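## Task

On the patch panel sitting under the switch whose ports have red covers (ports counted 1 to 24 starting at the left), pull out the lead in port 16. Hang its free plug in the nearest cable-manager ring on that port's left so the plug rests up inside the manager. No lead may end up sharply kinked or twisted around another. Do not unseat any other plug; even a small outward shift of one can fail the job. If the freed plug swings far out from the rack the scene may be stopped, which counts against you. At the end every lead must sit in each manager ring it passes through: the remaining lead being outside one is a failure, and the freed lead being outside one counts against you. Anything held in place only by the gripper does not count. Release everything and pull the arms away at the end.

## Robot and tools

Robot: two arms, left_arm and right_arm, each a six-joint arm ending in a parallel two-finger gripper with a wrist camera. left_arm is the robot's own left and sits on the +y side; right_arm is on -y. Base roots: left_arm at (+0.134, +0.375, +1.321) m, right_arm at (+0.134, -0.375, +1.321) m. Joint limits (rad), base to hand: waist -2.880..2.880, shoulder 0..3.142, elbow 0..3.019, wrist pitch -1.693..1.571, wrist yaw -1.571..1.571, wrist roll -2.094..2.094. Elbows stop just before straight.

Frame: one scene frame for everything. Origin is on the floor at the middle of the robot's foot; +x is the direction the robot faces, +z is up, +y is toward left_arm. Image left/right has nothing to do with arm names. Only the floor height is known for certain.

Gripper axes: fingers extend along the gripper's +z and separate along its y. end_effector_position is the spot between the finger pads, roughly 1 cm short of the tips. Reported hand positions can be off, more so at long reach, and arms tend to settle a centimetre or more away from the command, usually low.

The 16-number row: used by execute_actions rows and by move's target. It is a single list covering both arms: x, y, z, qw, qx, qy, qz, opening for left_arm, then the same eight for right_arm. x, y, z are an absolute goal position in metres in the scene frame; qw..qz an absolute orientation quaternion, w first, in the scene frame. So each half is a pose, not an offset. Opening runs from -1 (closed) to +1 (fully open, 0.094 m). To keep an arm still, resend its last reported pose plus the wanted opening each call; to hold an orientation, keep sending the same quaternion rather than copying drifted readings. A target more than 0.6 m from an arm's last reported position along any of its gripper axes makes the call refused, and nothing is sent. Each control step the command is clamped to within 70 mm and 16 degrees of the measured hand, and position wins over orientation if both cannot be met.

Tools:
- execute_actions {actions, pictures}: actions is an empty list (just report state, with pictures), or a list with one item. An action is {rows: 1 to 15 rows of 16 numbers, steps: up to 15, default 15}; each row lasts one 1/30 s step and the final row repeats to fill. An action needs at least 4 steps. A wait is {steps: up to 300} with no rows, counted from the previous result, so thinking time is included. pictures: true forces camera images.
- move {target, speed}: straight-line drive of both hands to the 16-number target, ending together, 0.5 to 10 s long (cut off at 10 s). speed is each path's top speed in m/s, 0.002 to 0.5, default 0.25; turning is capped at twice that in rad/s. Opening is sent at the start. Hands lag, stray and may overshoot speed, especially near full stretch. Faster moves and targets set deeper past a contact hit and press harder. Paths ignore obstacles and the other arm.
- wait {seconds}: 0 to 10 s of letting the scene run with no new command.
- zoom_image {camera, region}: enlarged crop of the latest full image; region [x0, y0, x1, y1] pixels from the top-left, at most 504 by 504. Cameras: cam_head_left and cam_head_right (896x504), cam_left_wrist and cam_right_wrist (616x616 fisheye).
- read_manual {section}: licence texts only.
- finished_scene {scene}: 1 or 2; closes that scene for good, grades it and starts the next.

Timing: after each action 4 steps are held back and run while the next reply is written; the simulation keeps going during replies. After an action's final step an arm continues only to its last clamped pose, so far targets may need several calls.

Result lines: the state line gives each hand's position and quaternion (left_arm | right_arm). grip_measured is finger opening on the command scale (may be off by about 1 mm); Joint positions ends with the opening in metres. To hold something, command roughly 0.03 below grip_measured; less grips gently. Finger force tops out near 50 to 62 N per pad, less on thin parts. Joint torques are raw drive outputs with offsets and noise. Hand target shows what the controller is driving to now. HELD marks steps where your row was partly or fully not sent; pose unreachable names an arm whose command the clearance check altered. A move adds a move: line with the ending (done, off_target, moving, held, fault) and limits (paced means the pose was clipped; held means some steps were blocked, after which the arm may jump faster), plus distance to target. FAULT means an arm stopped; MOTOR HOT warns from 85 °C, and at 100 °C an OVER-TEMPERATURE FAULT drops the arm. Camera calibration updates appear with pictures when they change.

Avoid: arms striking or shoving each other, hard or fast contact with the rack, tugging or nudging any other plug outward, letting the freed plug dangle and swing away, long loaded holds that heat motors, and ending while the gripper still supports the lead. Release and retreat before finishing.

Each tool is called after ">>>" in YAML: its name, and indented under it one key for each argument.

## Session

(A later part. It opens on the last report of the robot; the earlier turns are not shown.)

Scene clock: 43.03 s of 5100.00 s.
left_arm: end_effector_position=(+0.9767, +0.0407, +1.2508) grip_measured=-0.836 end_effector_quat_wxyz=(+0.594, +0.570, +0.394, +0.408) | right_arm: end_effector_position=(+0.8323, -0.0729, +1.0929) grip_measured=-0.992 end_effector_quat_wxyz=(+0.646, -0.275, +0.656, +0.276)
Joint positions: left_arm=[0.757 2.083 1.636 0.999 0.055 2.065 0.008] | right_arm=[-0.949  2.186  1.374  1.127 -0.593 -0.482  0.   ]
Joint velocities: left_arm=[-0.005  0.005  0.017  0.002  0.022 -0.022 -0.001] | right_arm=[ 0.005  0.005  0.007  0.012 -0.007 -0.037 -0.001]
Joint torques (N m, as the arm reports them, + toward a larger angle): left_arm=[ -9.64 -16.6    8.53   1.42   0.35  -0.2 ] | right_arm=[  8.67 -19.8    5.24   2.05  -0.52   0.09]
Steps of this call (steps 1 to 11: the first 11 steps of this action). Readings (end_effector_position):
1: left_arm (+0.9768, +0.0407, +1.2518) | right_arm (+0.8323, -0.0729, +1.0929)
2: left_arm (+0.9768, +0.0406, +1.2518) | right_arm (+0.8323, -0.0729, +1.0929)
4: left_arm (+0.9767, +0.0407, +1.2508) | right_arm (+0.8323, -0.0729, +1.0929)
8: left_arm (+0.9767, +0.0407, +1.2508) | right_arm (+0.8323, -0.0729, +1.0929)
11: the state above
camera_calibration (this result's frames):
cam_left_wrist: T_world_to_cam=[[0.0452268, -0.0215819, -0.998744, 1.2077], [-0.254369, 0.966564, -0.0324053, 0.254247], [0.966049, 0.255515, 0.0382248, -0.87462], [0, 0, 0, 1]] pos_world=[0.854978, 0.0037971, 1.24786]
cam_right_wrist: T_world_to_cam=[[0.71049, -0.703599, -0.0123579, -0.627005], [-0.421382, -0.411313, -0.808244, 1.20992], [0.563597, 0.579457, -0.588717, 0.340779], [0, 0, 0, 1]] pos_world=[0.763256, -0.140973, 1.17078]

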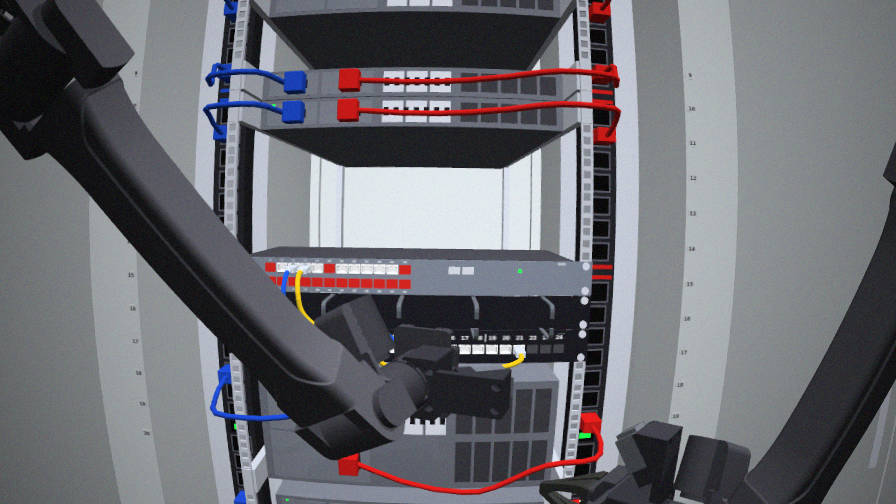

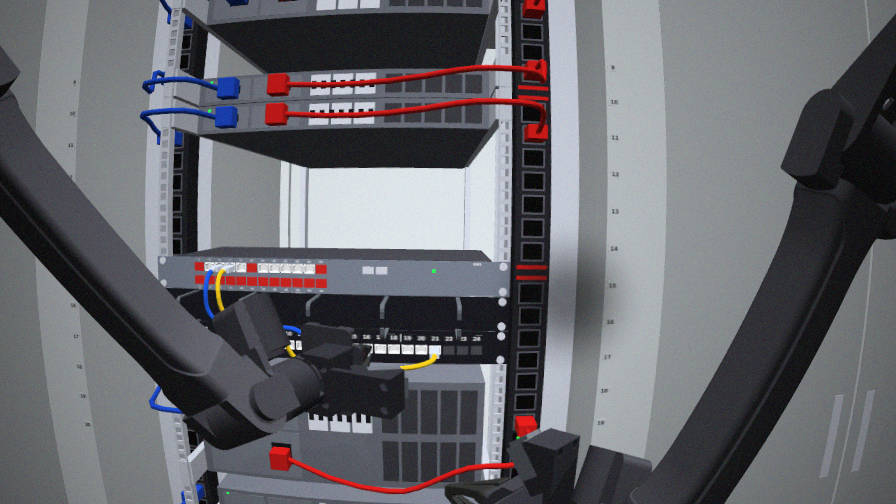

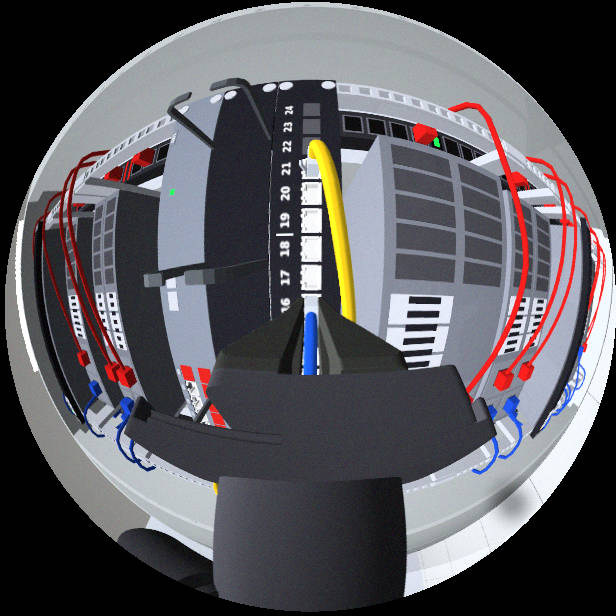

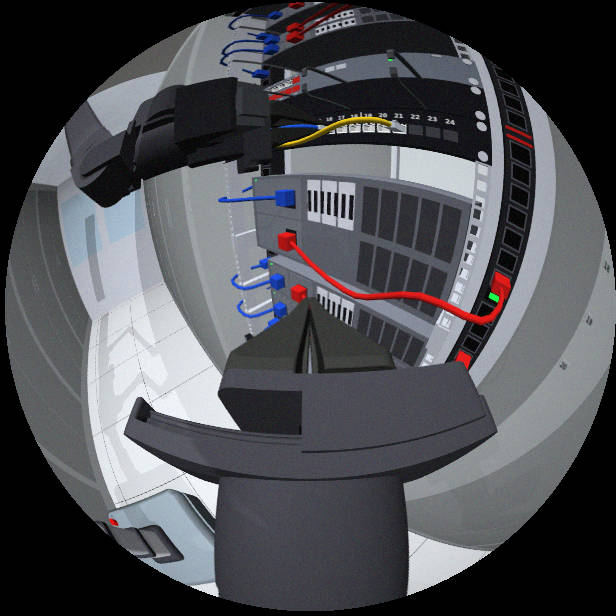

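>>> move:
  target: [0.945,0.04,1.262,0.579,0.579,0.406,0.406,-0.87,0.85,-0.14,1.40,0.653,-0.271,0.653,0.271,-1]
  speed: 0.09

Scene clock: 47.30 s of 5100.00 s.
left_arm: end_effector_position=(+0.9489, +0.0440, +1.2498) grip_measured=-0.867 end_effector_quat_wxyz=(+0.576, +0.580, +0.412, +0.402) | right_arm: end_effector_position=(+0.8600, -0.1413, +1.3976) grip_measured=-0.992 end_effector_quat_wxyz=(+0.657, -0.268, +0.652, +0.269)
Joint positions: left_arm=[ 0.738  2.033  1.523  1.026 -0.005  2.07   0.006] | right_arm=[-0.838  1.443  1.083  0.688 -0.478 -0.516  0.   ]
Joint velocities: left_arm=[-0.005 -0.005 -0.007 -0.017 -0.051 -0.125  0.   ] | right_arm=[-0.015 -0.005 -0.007 -0.002  0.007 -0.007  0.001]
Joint torques (N m, as the arm reports them, + toward a larger angle): left_arm=[-13.29 -20.5    4.21   2.2    0.45   0.06] | right_arm=[  7.78 -19.08   6.05   0.91  -0.14  -0.13]
Hand target (left_arm): +0.945, +0.040, +1.261; +0.579, +0.579, +0.406, +0.406
Hand target (right_arm): +0.855, -0.137, +1.399; +0.653, -0.273, +0.653, +0.270
Off your previous action's commanded pose (left_arm): 0.042 m, 2 deg at its last step (step 4 of this call).
Off your previous action's commanded pose (right_arm): 0.011 m, 1 deg at its last step (step 4 of this call).
Off the commanded pose (left_arm): 0.013 m, 1 deg.
Off the commanded pose (right_arm): 0.010 m, 1 deg.
Kept back: nothing.
move: off_target (left_arm)
camera_calibration (this result's frames):
cam_left_wrist: T_world_to_cam=[[-0.00583612, -0.00790367, -0.999952, 1.2574], [-0.275943, 0.961155, -0.00598651, 0.231718], [0.961156, 0.275895, -0.00779038, -0.787311], [0, 0, 0, 1]] pos_world=[0.828009, 0.00443608, 1.25259]
cam_right_wrist: T_world_to_cam=[[0.694563, -0.719424, -0.0032814, -0.692239], [-0.41369, -0.395655, -0.81995, 1.45167], [0.588593, 0.570865, -0.572426, 0.498652], [0, 0, 0, 1]] pos_world=[0.787841, -0.208317, 1.47346]

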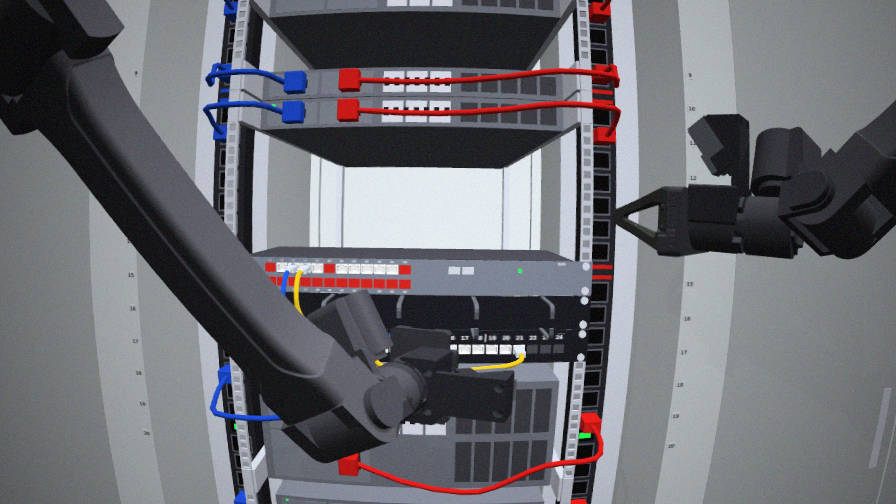

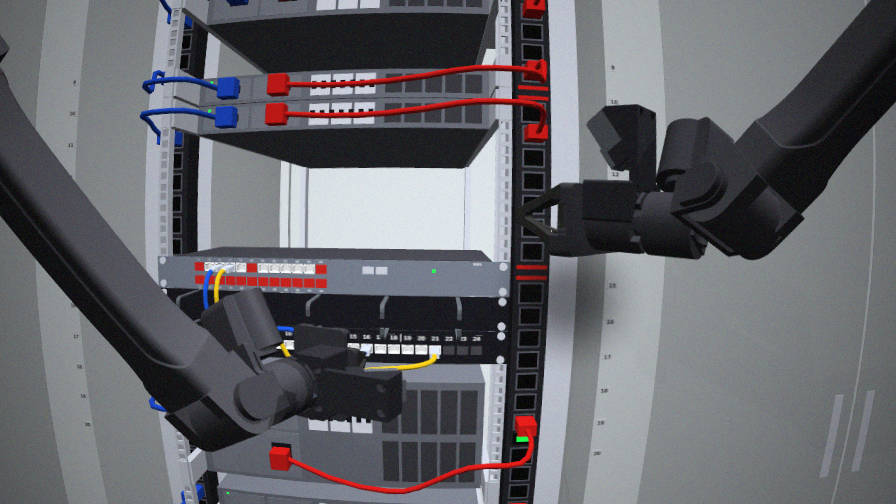

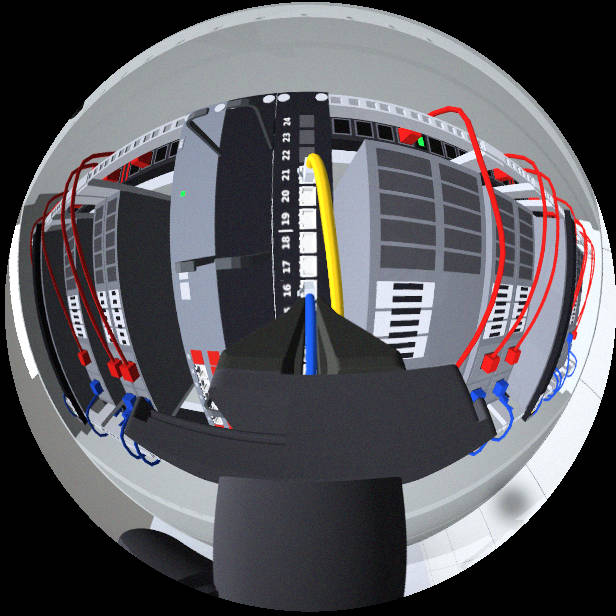

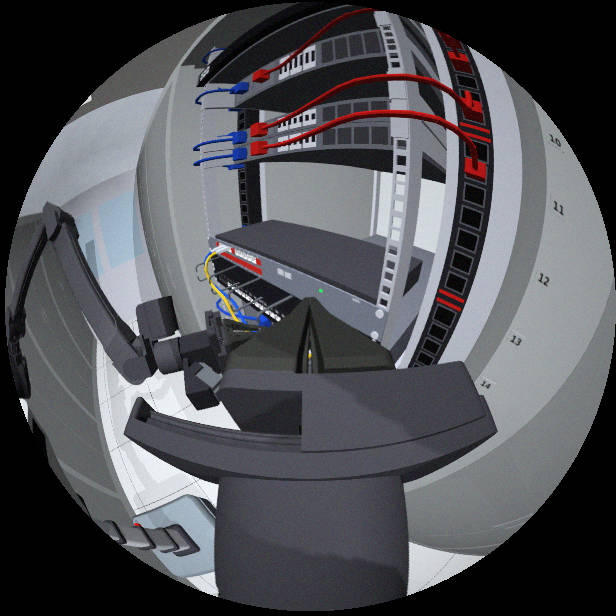

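>>> move:
  target: [0.975,0.048,1.216,0.579,0.579,0.406,0.406,-0.55,0.88,-0.13,1.30,0.378,-0.509,0.726,0.265,-1]
  speed: 0.1

>>> move:
  target: [0.993,0.049,1.209,0.579,0.579,0.406,0.406,-0.6,0.88,-0.13,1.30,0.378,-0.509,0.726,0.265,-1]
  speed: 0.02

>>> zoom_image:
  camera: "cam_left_wrist"
  region: [220, 220, 400, 380]

>>> zoom_image:
  camera: "cam_right_wrist"
  region: [220, 80, 420, 260]

Scene clock: 51.63 s of 5100.00 s.
left_arm: end_effector_position=(+0.9670, +0.0412, +1.2531) grip_measured=-0.553 end_effector_quat_wxyz=(+0.592, +0.571, +0.396, +0.409) | right_arm: end_effector_position=(+0.8604, -0.1257, +1.3004) grip_measured=-0.992 end_effector_quat_wxyz=(+0.374, -0.506, +0.725, +0.280)
Joint positions: left_arm=[0.75  2.067 1.598 1.022 0.043 2.07  0.021] | right_arm=[-0.867  1.55   1.492 -0.446 -0.414 -1.006  0.   ]
Joint velocities: left_arm=[-0.005 -0.005 -0.002 -0.002 -0.037  0.007  0.   ] | right_arm=[-0.005 -0.015 -0.007 -0.002  0.051 -0.051 -0.   ]
Joint torques (N m, as the arm reports them, + toward a larger angle): left_arm=[-10.02 -16.41   8.4    1.41   0.47  -0.19] | right_arm=[  7.58 -19.49  12.5    0.34  -0.36  -0.1 ]
Hand target (left_arm): +0.972, +0.050, +1.217; +0.579, +0.579, +0.406, +0.406
Hand target (right_arm): +0.878, -0.131, +1.300; +0.379, -0.507, +0.726, +0.269
Off the commanded pose (left_arm): 0.039 m, 2 deg.
Off the commanded pose (right_arm): 0.020 m, 2 deg.
Kept back: nothing.
move: off_target (left_arm, right_arm)
camera_calibration (this result's frames):
cam_left_wrist: T_world_to_cam=[[0.0423771, -0.018616, -0.998928, 1.21331], [-0.259969, 0.965181, -0.0290156, 0.252625], [0.964687, 0.26092, 0.036062, -0.861637], [0, 0, 0, 1]] pos_world=[0.845468, 0.0035764, 1.25041]
cam_right_wrist: T_world_to_cam=[[0.938849, -0.343323, -0.026315, -0.814586], [-0.330679, -0.877684, -0.346874, 0.631103], [0.0959938, 0.334364, -0.937542, 1.30286], [0, 0, 0, 1]] pos_world=[0.848399, -0.161386, 1.41896]

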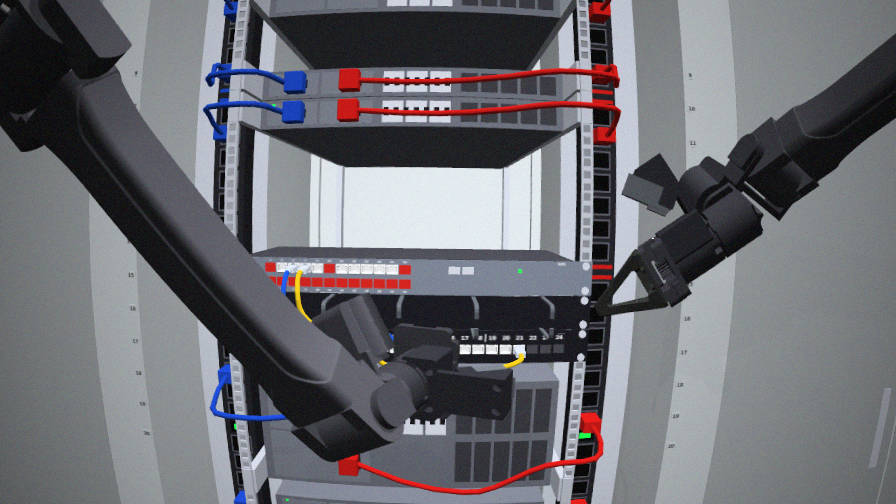

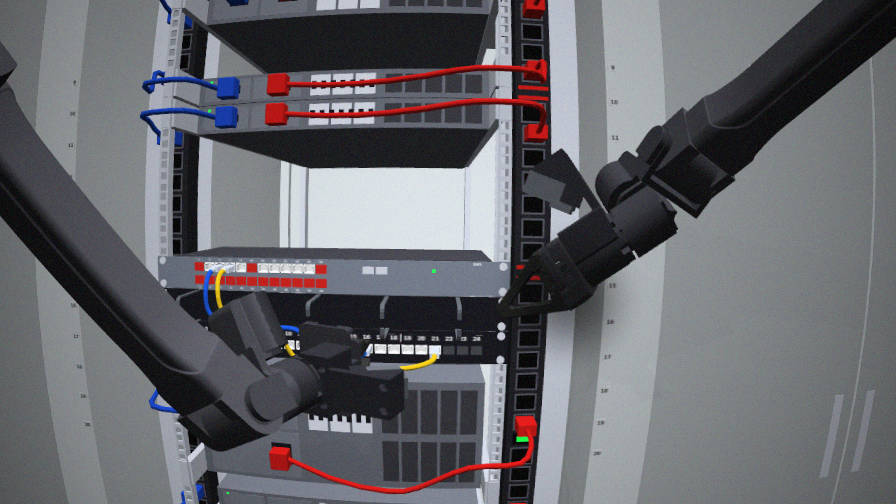

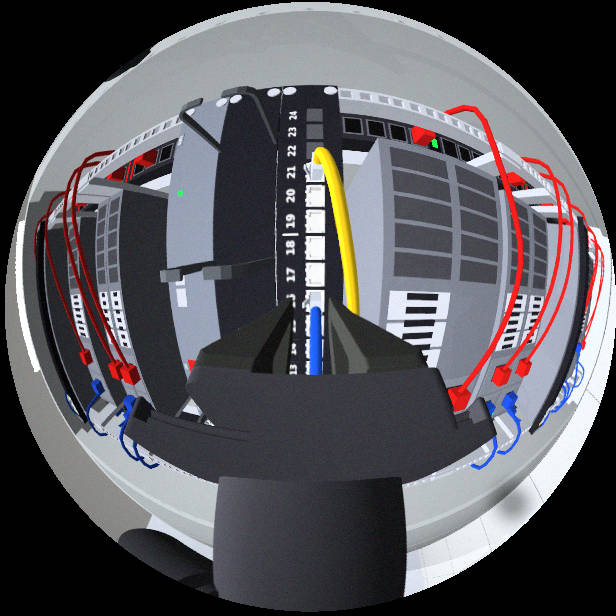

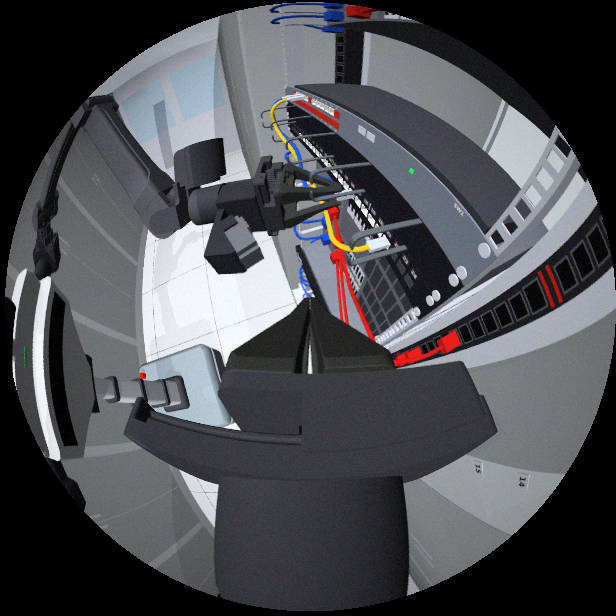

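Scene clock: 54.47 s of 5100.00 s.
left_arm: end_effector_position=(+0.9803, +0.0378, +1.2502) grip_measured=-0.597 end_effector_quat_wxyz=(+0.595, +0.571, +0.393, +0.408) | right_arm: end_effector_position=(+0.8634, -0.1267, +1.3002) grip_measured=-0.992 end_effector_quat_wxyz=(+0.374, -0.508, +0.726, +0.274)
Joint positions: left_arm=[0.756 2.092 1.656 0.989 0.056 2.066 0.019] | right_arm=[-0.867  1.553  1.5   -0.449 -0.404 -1.011  0.   ]
Joint velocities: left_arm=[-0.005  0.005  0.017 -0.002 -0.066  0.007  0.001] | right_arm=[-0.015 -0.005  0.002 -0.012 -0.007 -0.051 -0.001]
Joint torques (N m, as the arm reports them, + toward a larger angle): left_arm=[ -9.63 -16.53   9.22   1.21   0.36  -0.21] | right_arm=[  7.11 -19.25  12.54   0.36  -0.32  -0.11]
Hand target (left_arm): +0.989, +0.051, +1.211; +0.579, +0.579, +0.406, +0.406
Hand target (right_arm): +0.880, -0.130, +1.300; +0.379, -0.509, +0.726, +0.265
Off the commanded pose (left_arm): 0.045 m, 3 deg.
Off the commanded pose (right_arm): 0.017 m, 1 deg.
Kept back: nothing.
move: off_target (left_arm, right_arm)
camera_calibration (this result's frames):
cam_left_wrist: T_world_to_cam=[[0.0465133, -0.0211051, -0.998695, 1.2055], [-0.252578, 0.967041, -0.0321998, 0.255949], [0.966458, 0.253746, 0.0396495, -0.879434], [0, 0, 0, 1]] pos_world=[0.858511, 0.00108241, 1.24704]
cam_right_wrist: T_world_to_cam=[[0.938308, -0.345364, -0.0173658, -0.829165], [-0.330374, -0.880487, -0.339993, 0.621562], [0.102131, 0.324756, -0.940268, 1.29978], [0, 0, 0, 1]] pos_world=[0.850612, -0.161197, 1.41907]

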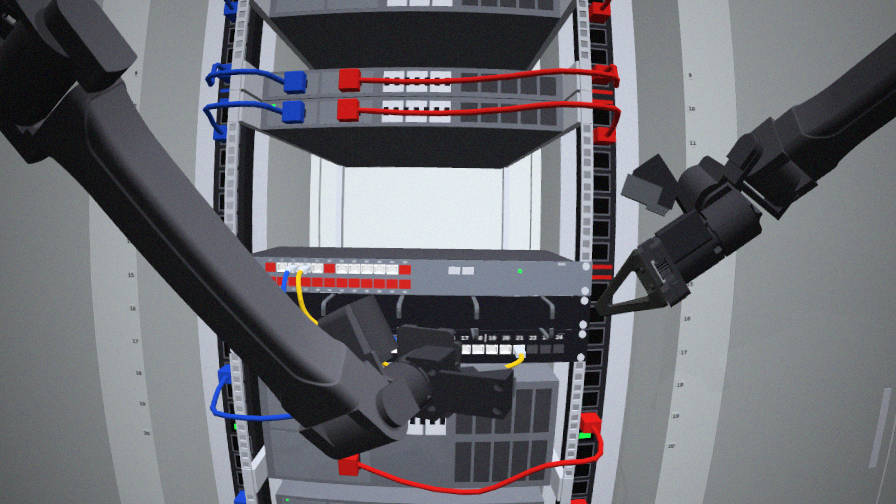

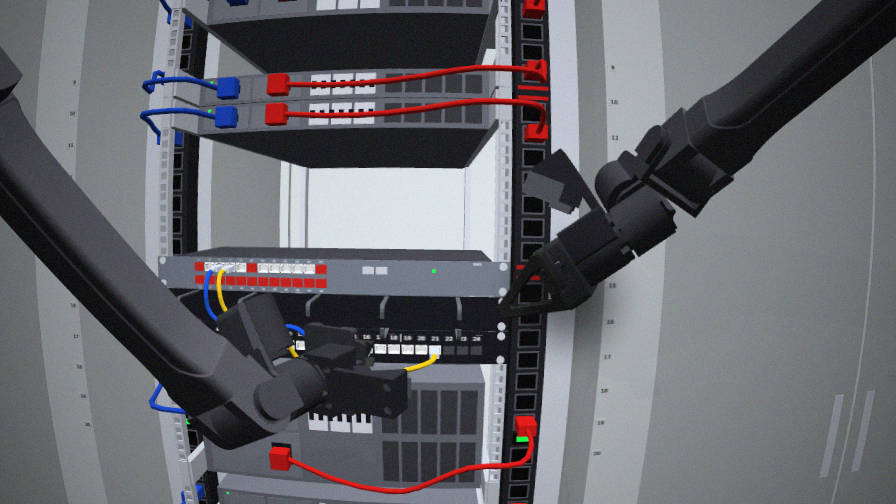

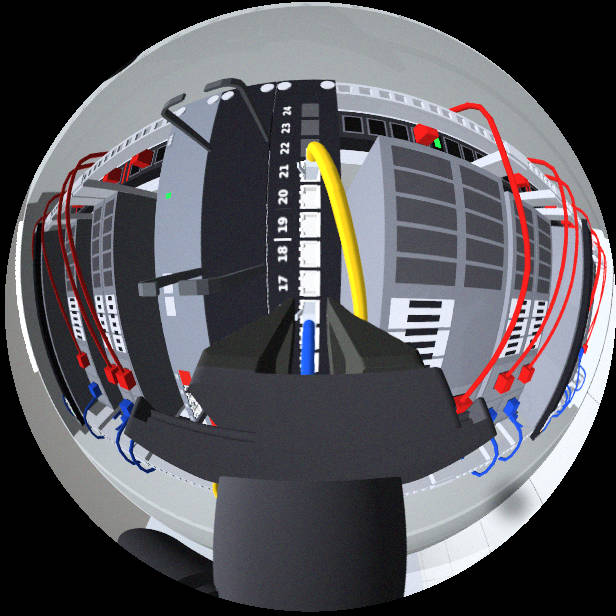

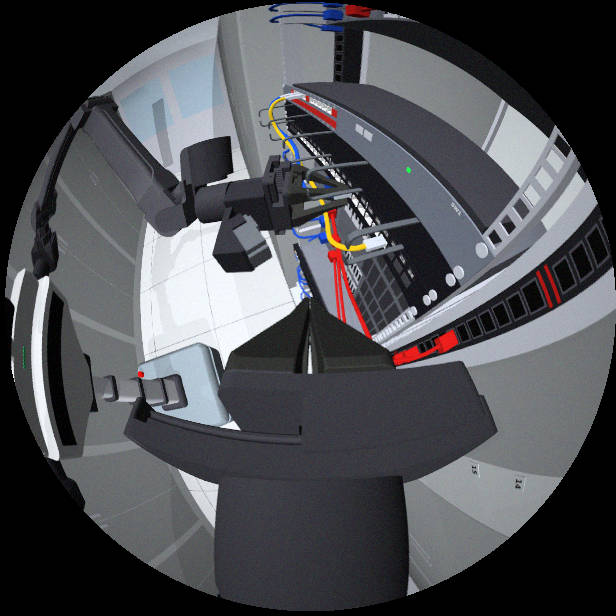

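Region (220, 220, 400, 380) of cam_left_wrist's 616x616 image, scaled by 2.800, with more detail than that image has.

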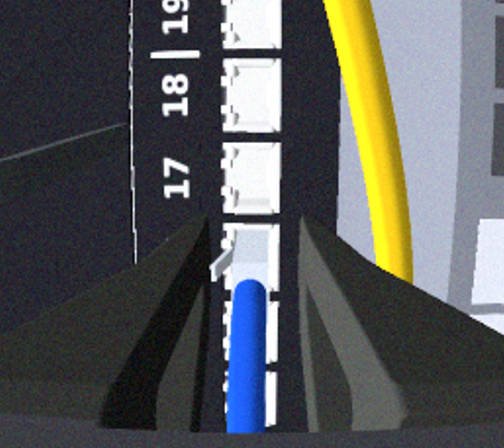

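Region (220, 80, 420, 260) of cam_right_wrist's 616x616 image, scaled by 2.520, with more detail than that image has; it fills the top 454 rows of this view, and the rest is white.

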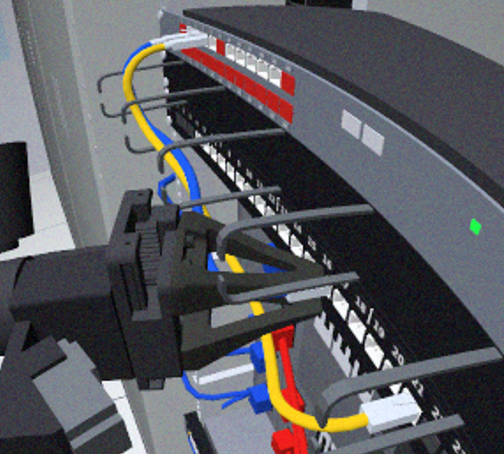

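>>> move:
  target: [0.98,0.038,1.25,0.595,0.571,0.393,0.408,-0.9,0.88,-0.13,1.30,0.378,-0.509,0.726,0.265,-1]
  speed: 0.02

>>> move:
  target: [0.96,0.034,1.26,0.59,0.575,0.397,0.408,-0.9,0.88,-0.13,1.30,0.378,-0.509,0.726,0.265,-1]
  speed: 0.01

>>> zoom_image:
  camera: "cam_left_wrist"
  region: [220, 220, 400, 380]

>>> zoom_image:
  camera: "cam_right_wrist"
  region: [220, 80, 420, 260]

Scene clock: 55.77 s of 5100.00 s.
left_arm: end_effector_position=(+0.9801, +0.0373, +1.2510) grip_measured=-0.870 end_effector_quat_wxyz=(+0.596, +0.570, +0.392, +0.408) | right_arm: end_effector_position=(+0.8633, -0.1267, +1.3002) grip_measured=-0.992 end_effector_quat_wxyz=(+0.374, -0.508, +0.726, +0.274)
Joint positions: left_arm=[0.755 2.092 1.656 0.991 0.059 2.066 0.006] | right_arm=[-0.867  1.553  1.5   -0.45  -0.404 -1.011  0.   ]
Joint velocities: left_arm=[ 0.005 -0.015  0.007 -0.002  0.037  0.007  0.   ] | right_arm=[-0.005 -0.015 -0.007 -0.012  0.081  0.007 -0.001]
Joint torques (N m, as the arm reports them, + toward a larger angle): left_arm=[-12.61 -20.35   5.62   1.83   0.39  -0.07] | right_arm=[  7.45 -19.24  12.55   0.35  -0.33  -0.14]
Hand target (left_arm): +0.980, +0.038, +1.250; +0.595, +0.571, +0.393, +0.408
Hand target (right_arm): +0.879, -0.130, +1.300; +0.378, -0.509, +0.726, +0.265
Off the commanded pose (left_arm): 0.001 m, 0 deg.
Off the commanded pose (right_arm): 0.017 m, 1 deg.
Kept back: nothing.
move: off_target (right_arm)
camera_calibration (this result's frames):
cam_left_wrist: T_world_to_cam=[[0.0493991, -0.0227454, -0.99852, 1.20333], [-0.250476, 0.96751, -0.0344306, 0.257093], [0.966862, 0.251806, 0.042097, -0.882536], [0, 0, 0, 1]] pos_world=[0.858243, 0.000857605, 1.24755]
cam_right_wrist: T_world_to_cam=[[0.938358, -0.345213, -0.0176562, -0.828736], [-0.330346, -0.880566, -0.339816, 0.621258], [0.101762, 0.324702, -0.940326, 1.30014], [0, 0, 0, 1]] pos_world=[0.850577, -0.161191, 1.41904]

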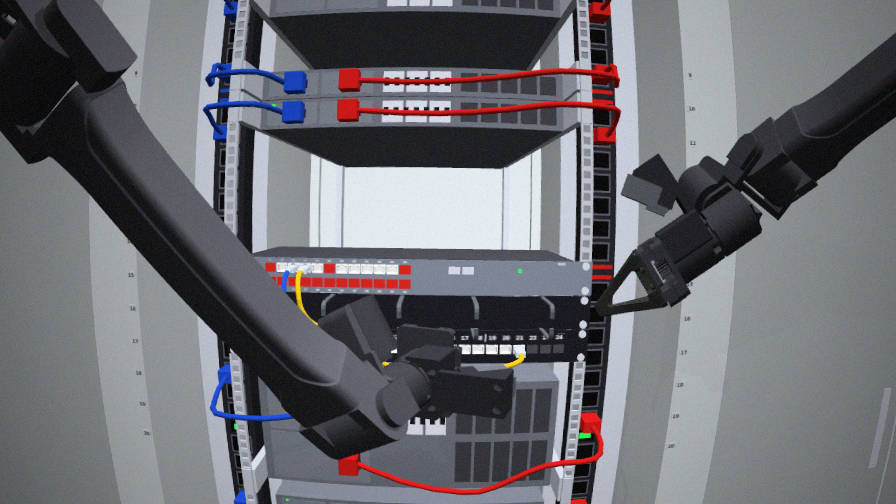

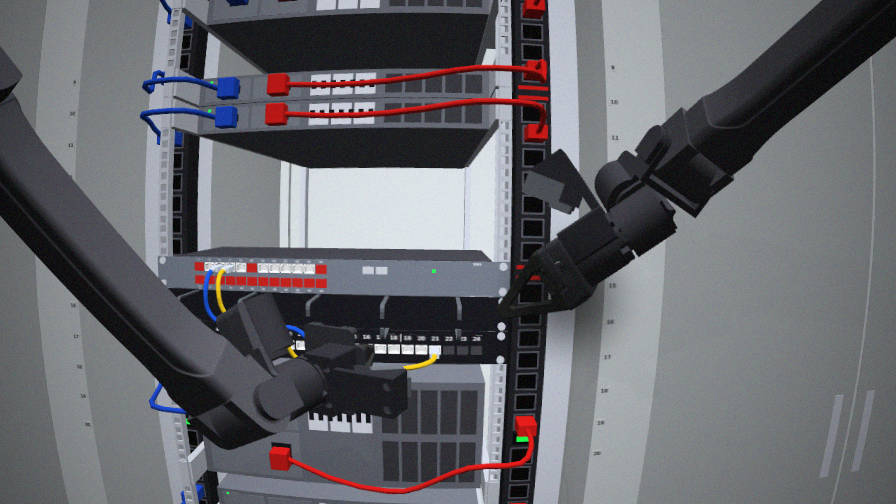

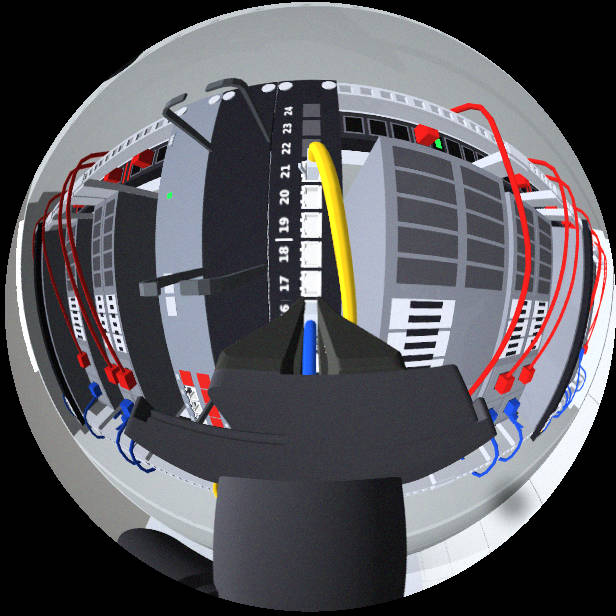

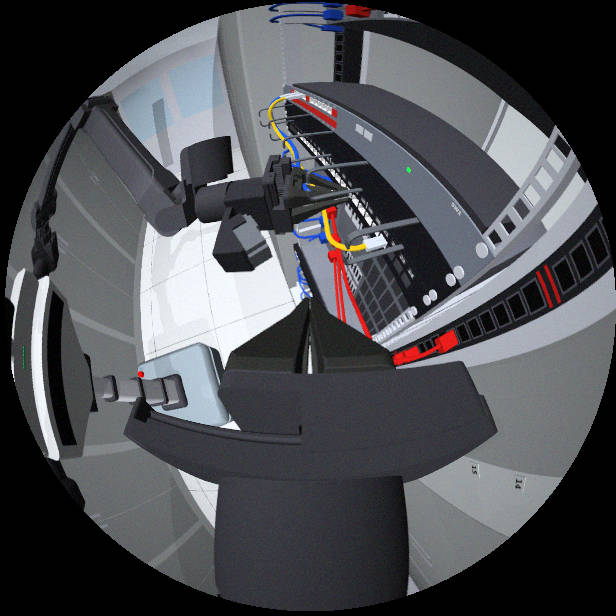

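Scene clock: 58.30 s of 5100.00 s.
left_arm: end_effector_position=(+0.9638, +0.0371, +1.2491) grip_measured=-0.870 end_effector_quat_wxyz=(+0.587, +0.575, +0.401, +0.403) | right_arm: end_effector_position=(+0.8633, -0.1267, +1.3002) grip_measured=-0.992 end_effector_quat_wxyz=(+0.374, -0.508, +0.726, +0.274)
Joint positions: left_arm=[0.744 2.068 1.593 1.009 0.029 2.067 0.006] | right_arm=[-0.867  1.553  1.5   -0.45  -0.404 -1.011  0.   ]
Joint velocities: left_arm=[ 0.005  0.005 -0.002 -0.007  0.007 -0.022 -0.001] | right_arm=[-0.005 -0.005 -0.017 -0.012 -0.007 -0.037  0.   ]
Joint torques (N m, as the arm reports them, + toward a larger angle): left_arm=[-13.39 -21.13   4.34   2.18   0.32   0.05] | right_arm=[  7.71 -19.33  12.5    0.2   -0.34  -0.07]
Hand target (left_arm): +0.960, +0.034, +1.260; +0.589, +0.574, +0.397, +0.408
Hand target (right_arm): +0.879, -0.130, +1.300; +0.378, -0.509, +0.726, +0.265
Off the commanded pose (left_arm): 0.012 m, 1 deg.
Off the commanded pose (right_arm): 0.017 m, 1 deg.
Kept back: nothing.
move: off_target (left_arm, right_arm)
camera_calibration (this result's frames):
cam_left_wrist: T_world_to_cam=[[0.021749, -0.017578, -0.999609, 1.23009], [-0.259228, 0.965551, -0.0226192, 0.246897], [0.965571, 0.259618, 0.0164431, -0.833686], [0, 0, 0, 1]] pos_world=[0.842232, -0.000328983, 1.2489]
cam_right_wrist: T_world_to_cam=[[0.938438, -0.345011, -0.017343, -0.829187], [-0.330054, -0.880672, -0.339825, 0.621004], [0.10197, 0.324629, -0.940329, 1.29995], [0, 0, 0, 1]] pos_world=[0.85055, -0.161181, 1.41904]

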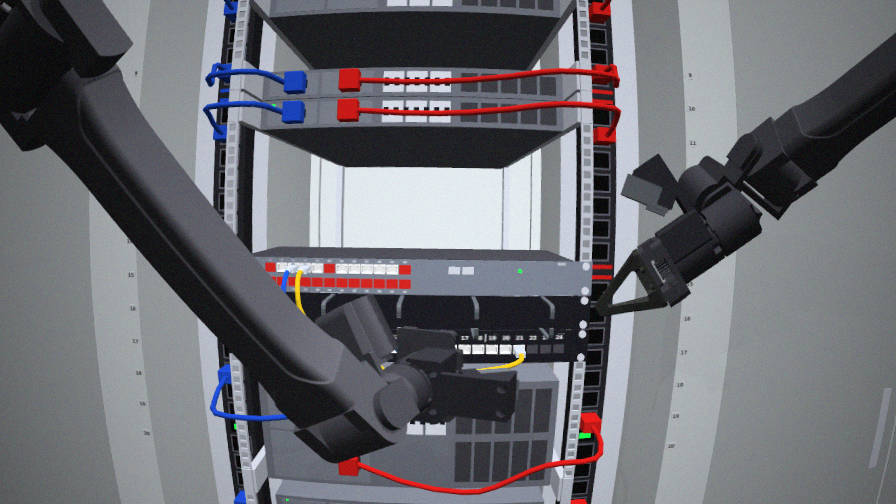

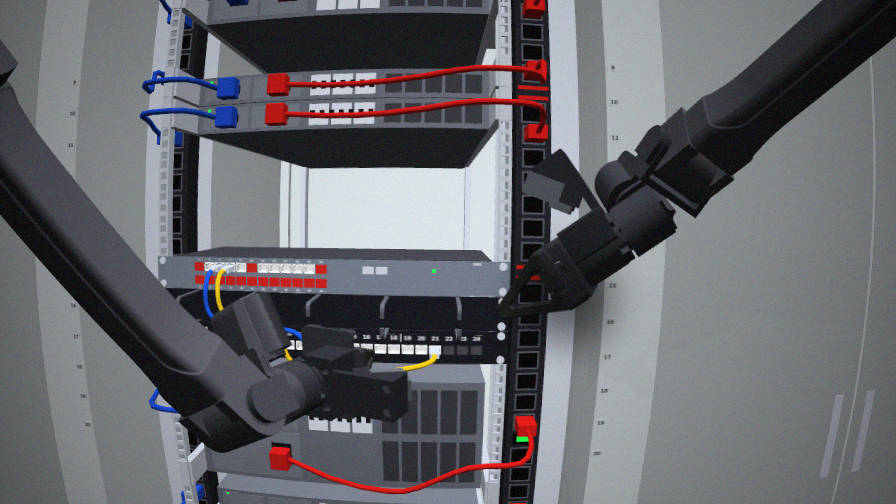

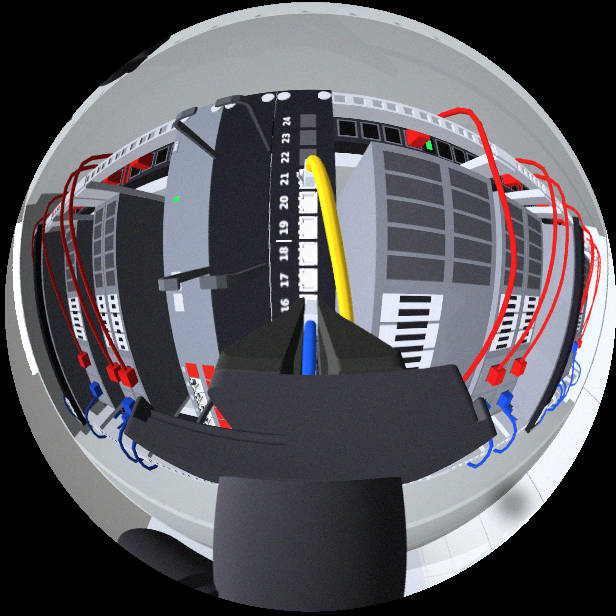

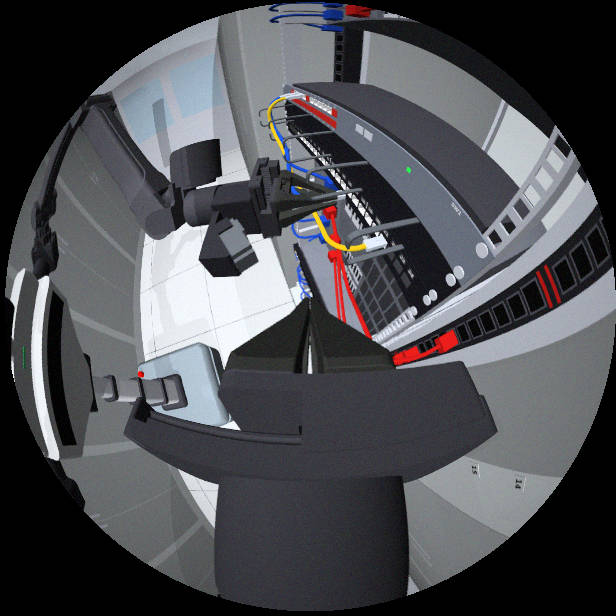

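Region (220, 220, 400, 380) of cam_left_wrist's 616x616 image, scaled by 2.800, with more detail than that image has.

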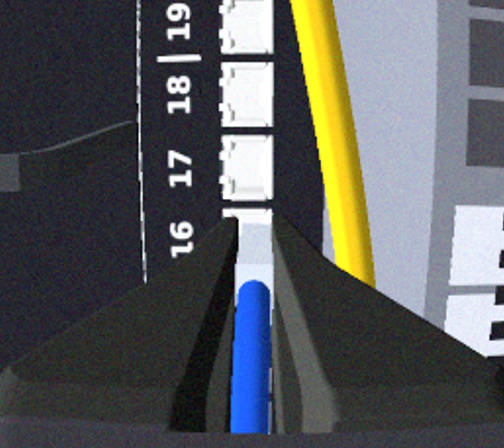

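Region (220, 80, 420, 260) of cam_right_wrist's 616x616 image, scaled by 2.520, with more detail than that image has; it fills the top 454 rows of this view, and the rest is white.

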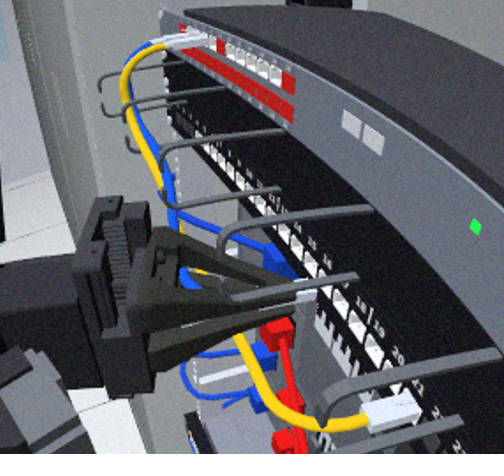

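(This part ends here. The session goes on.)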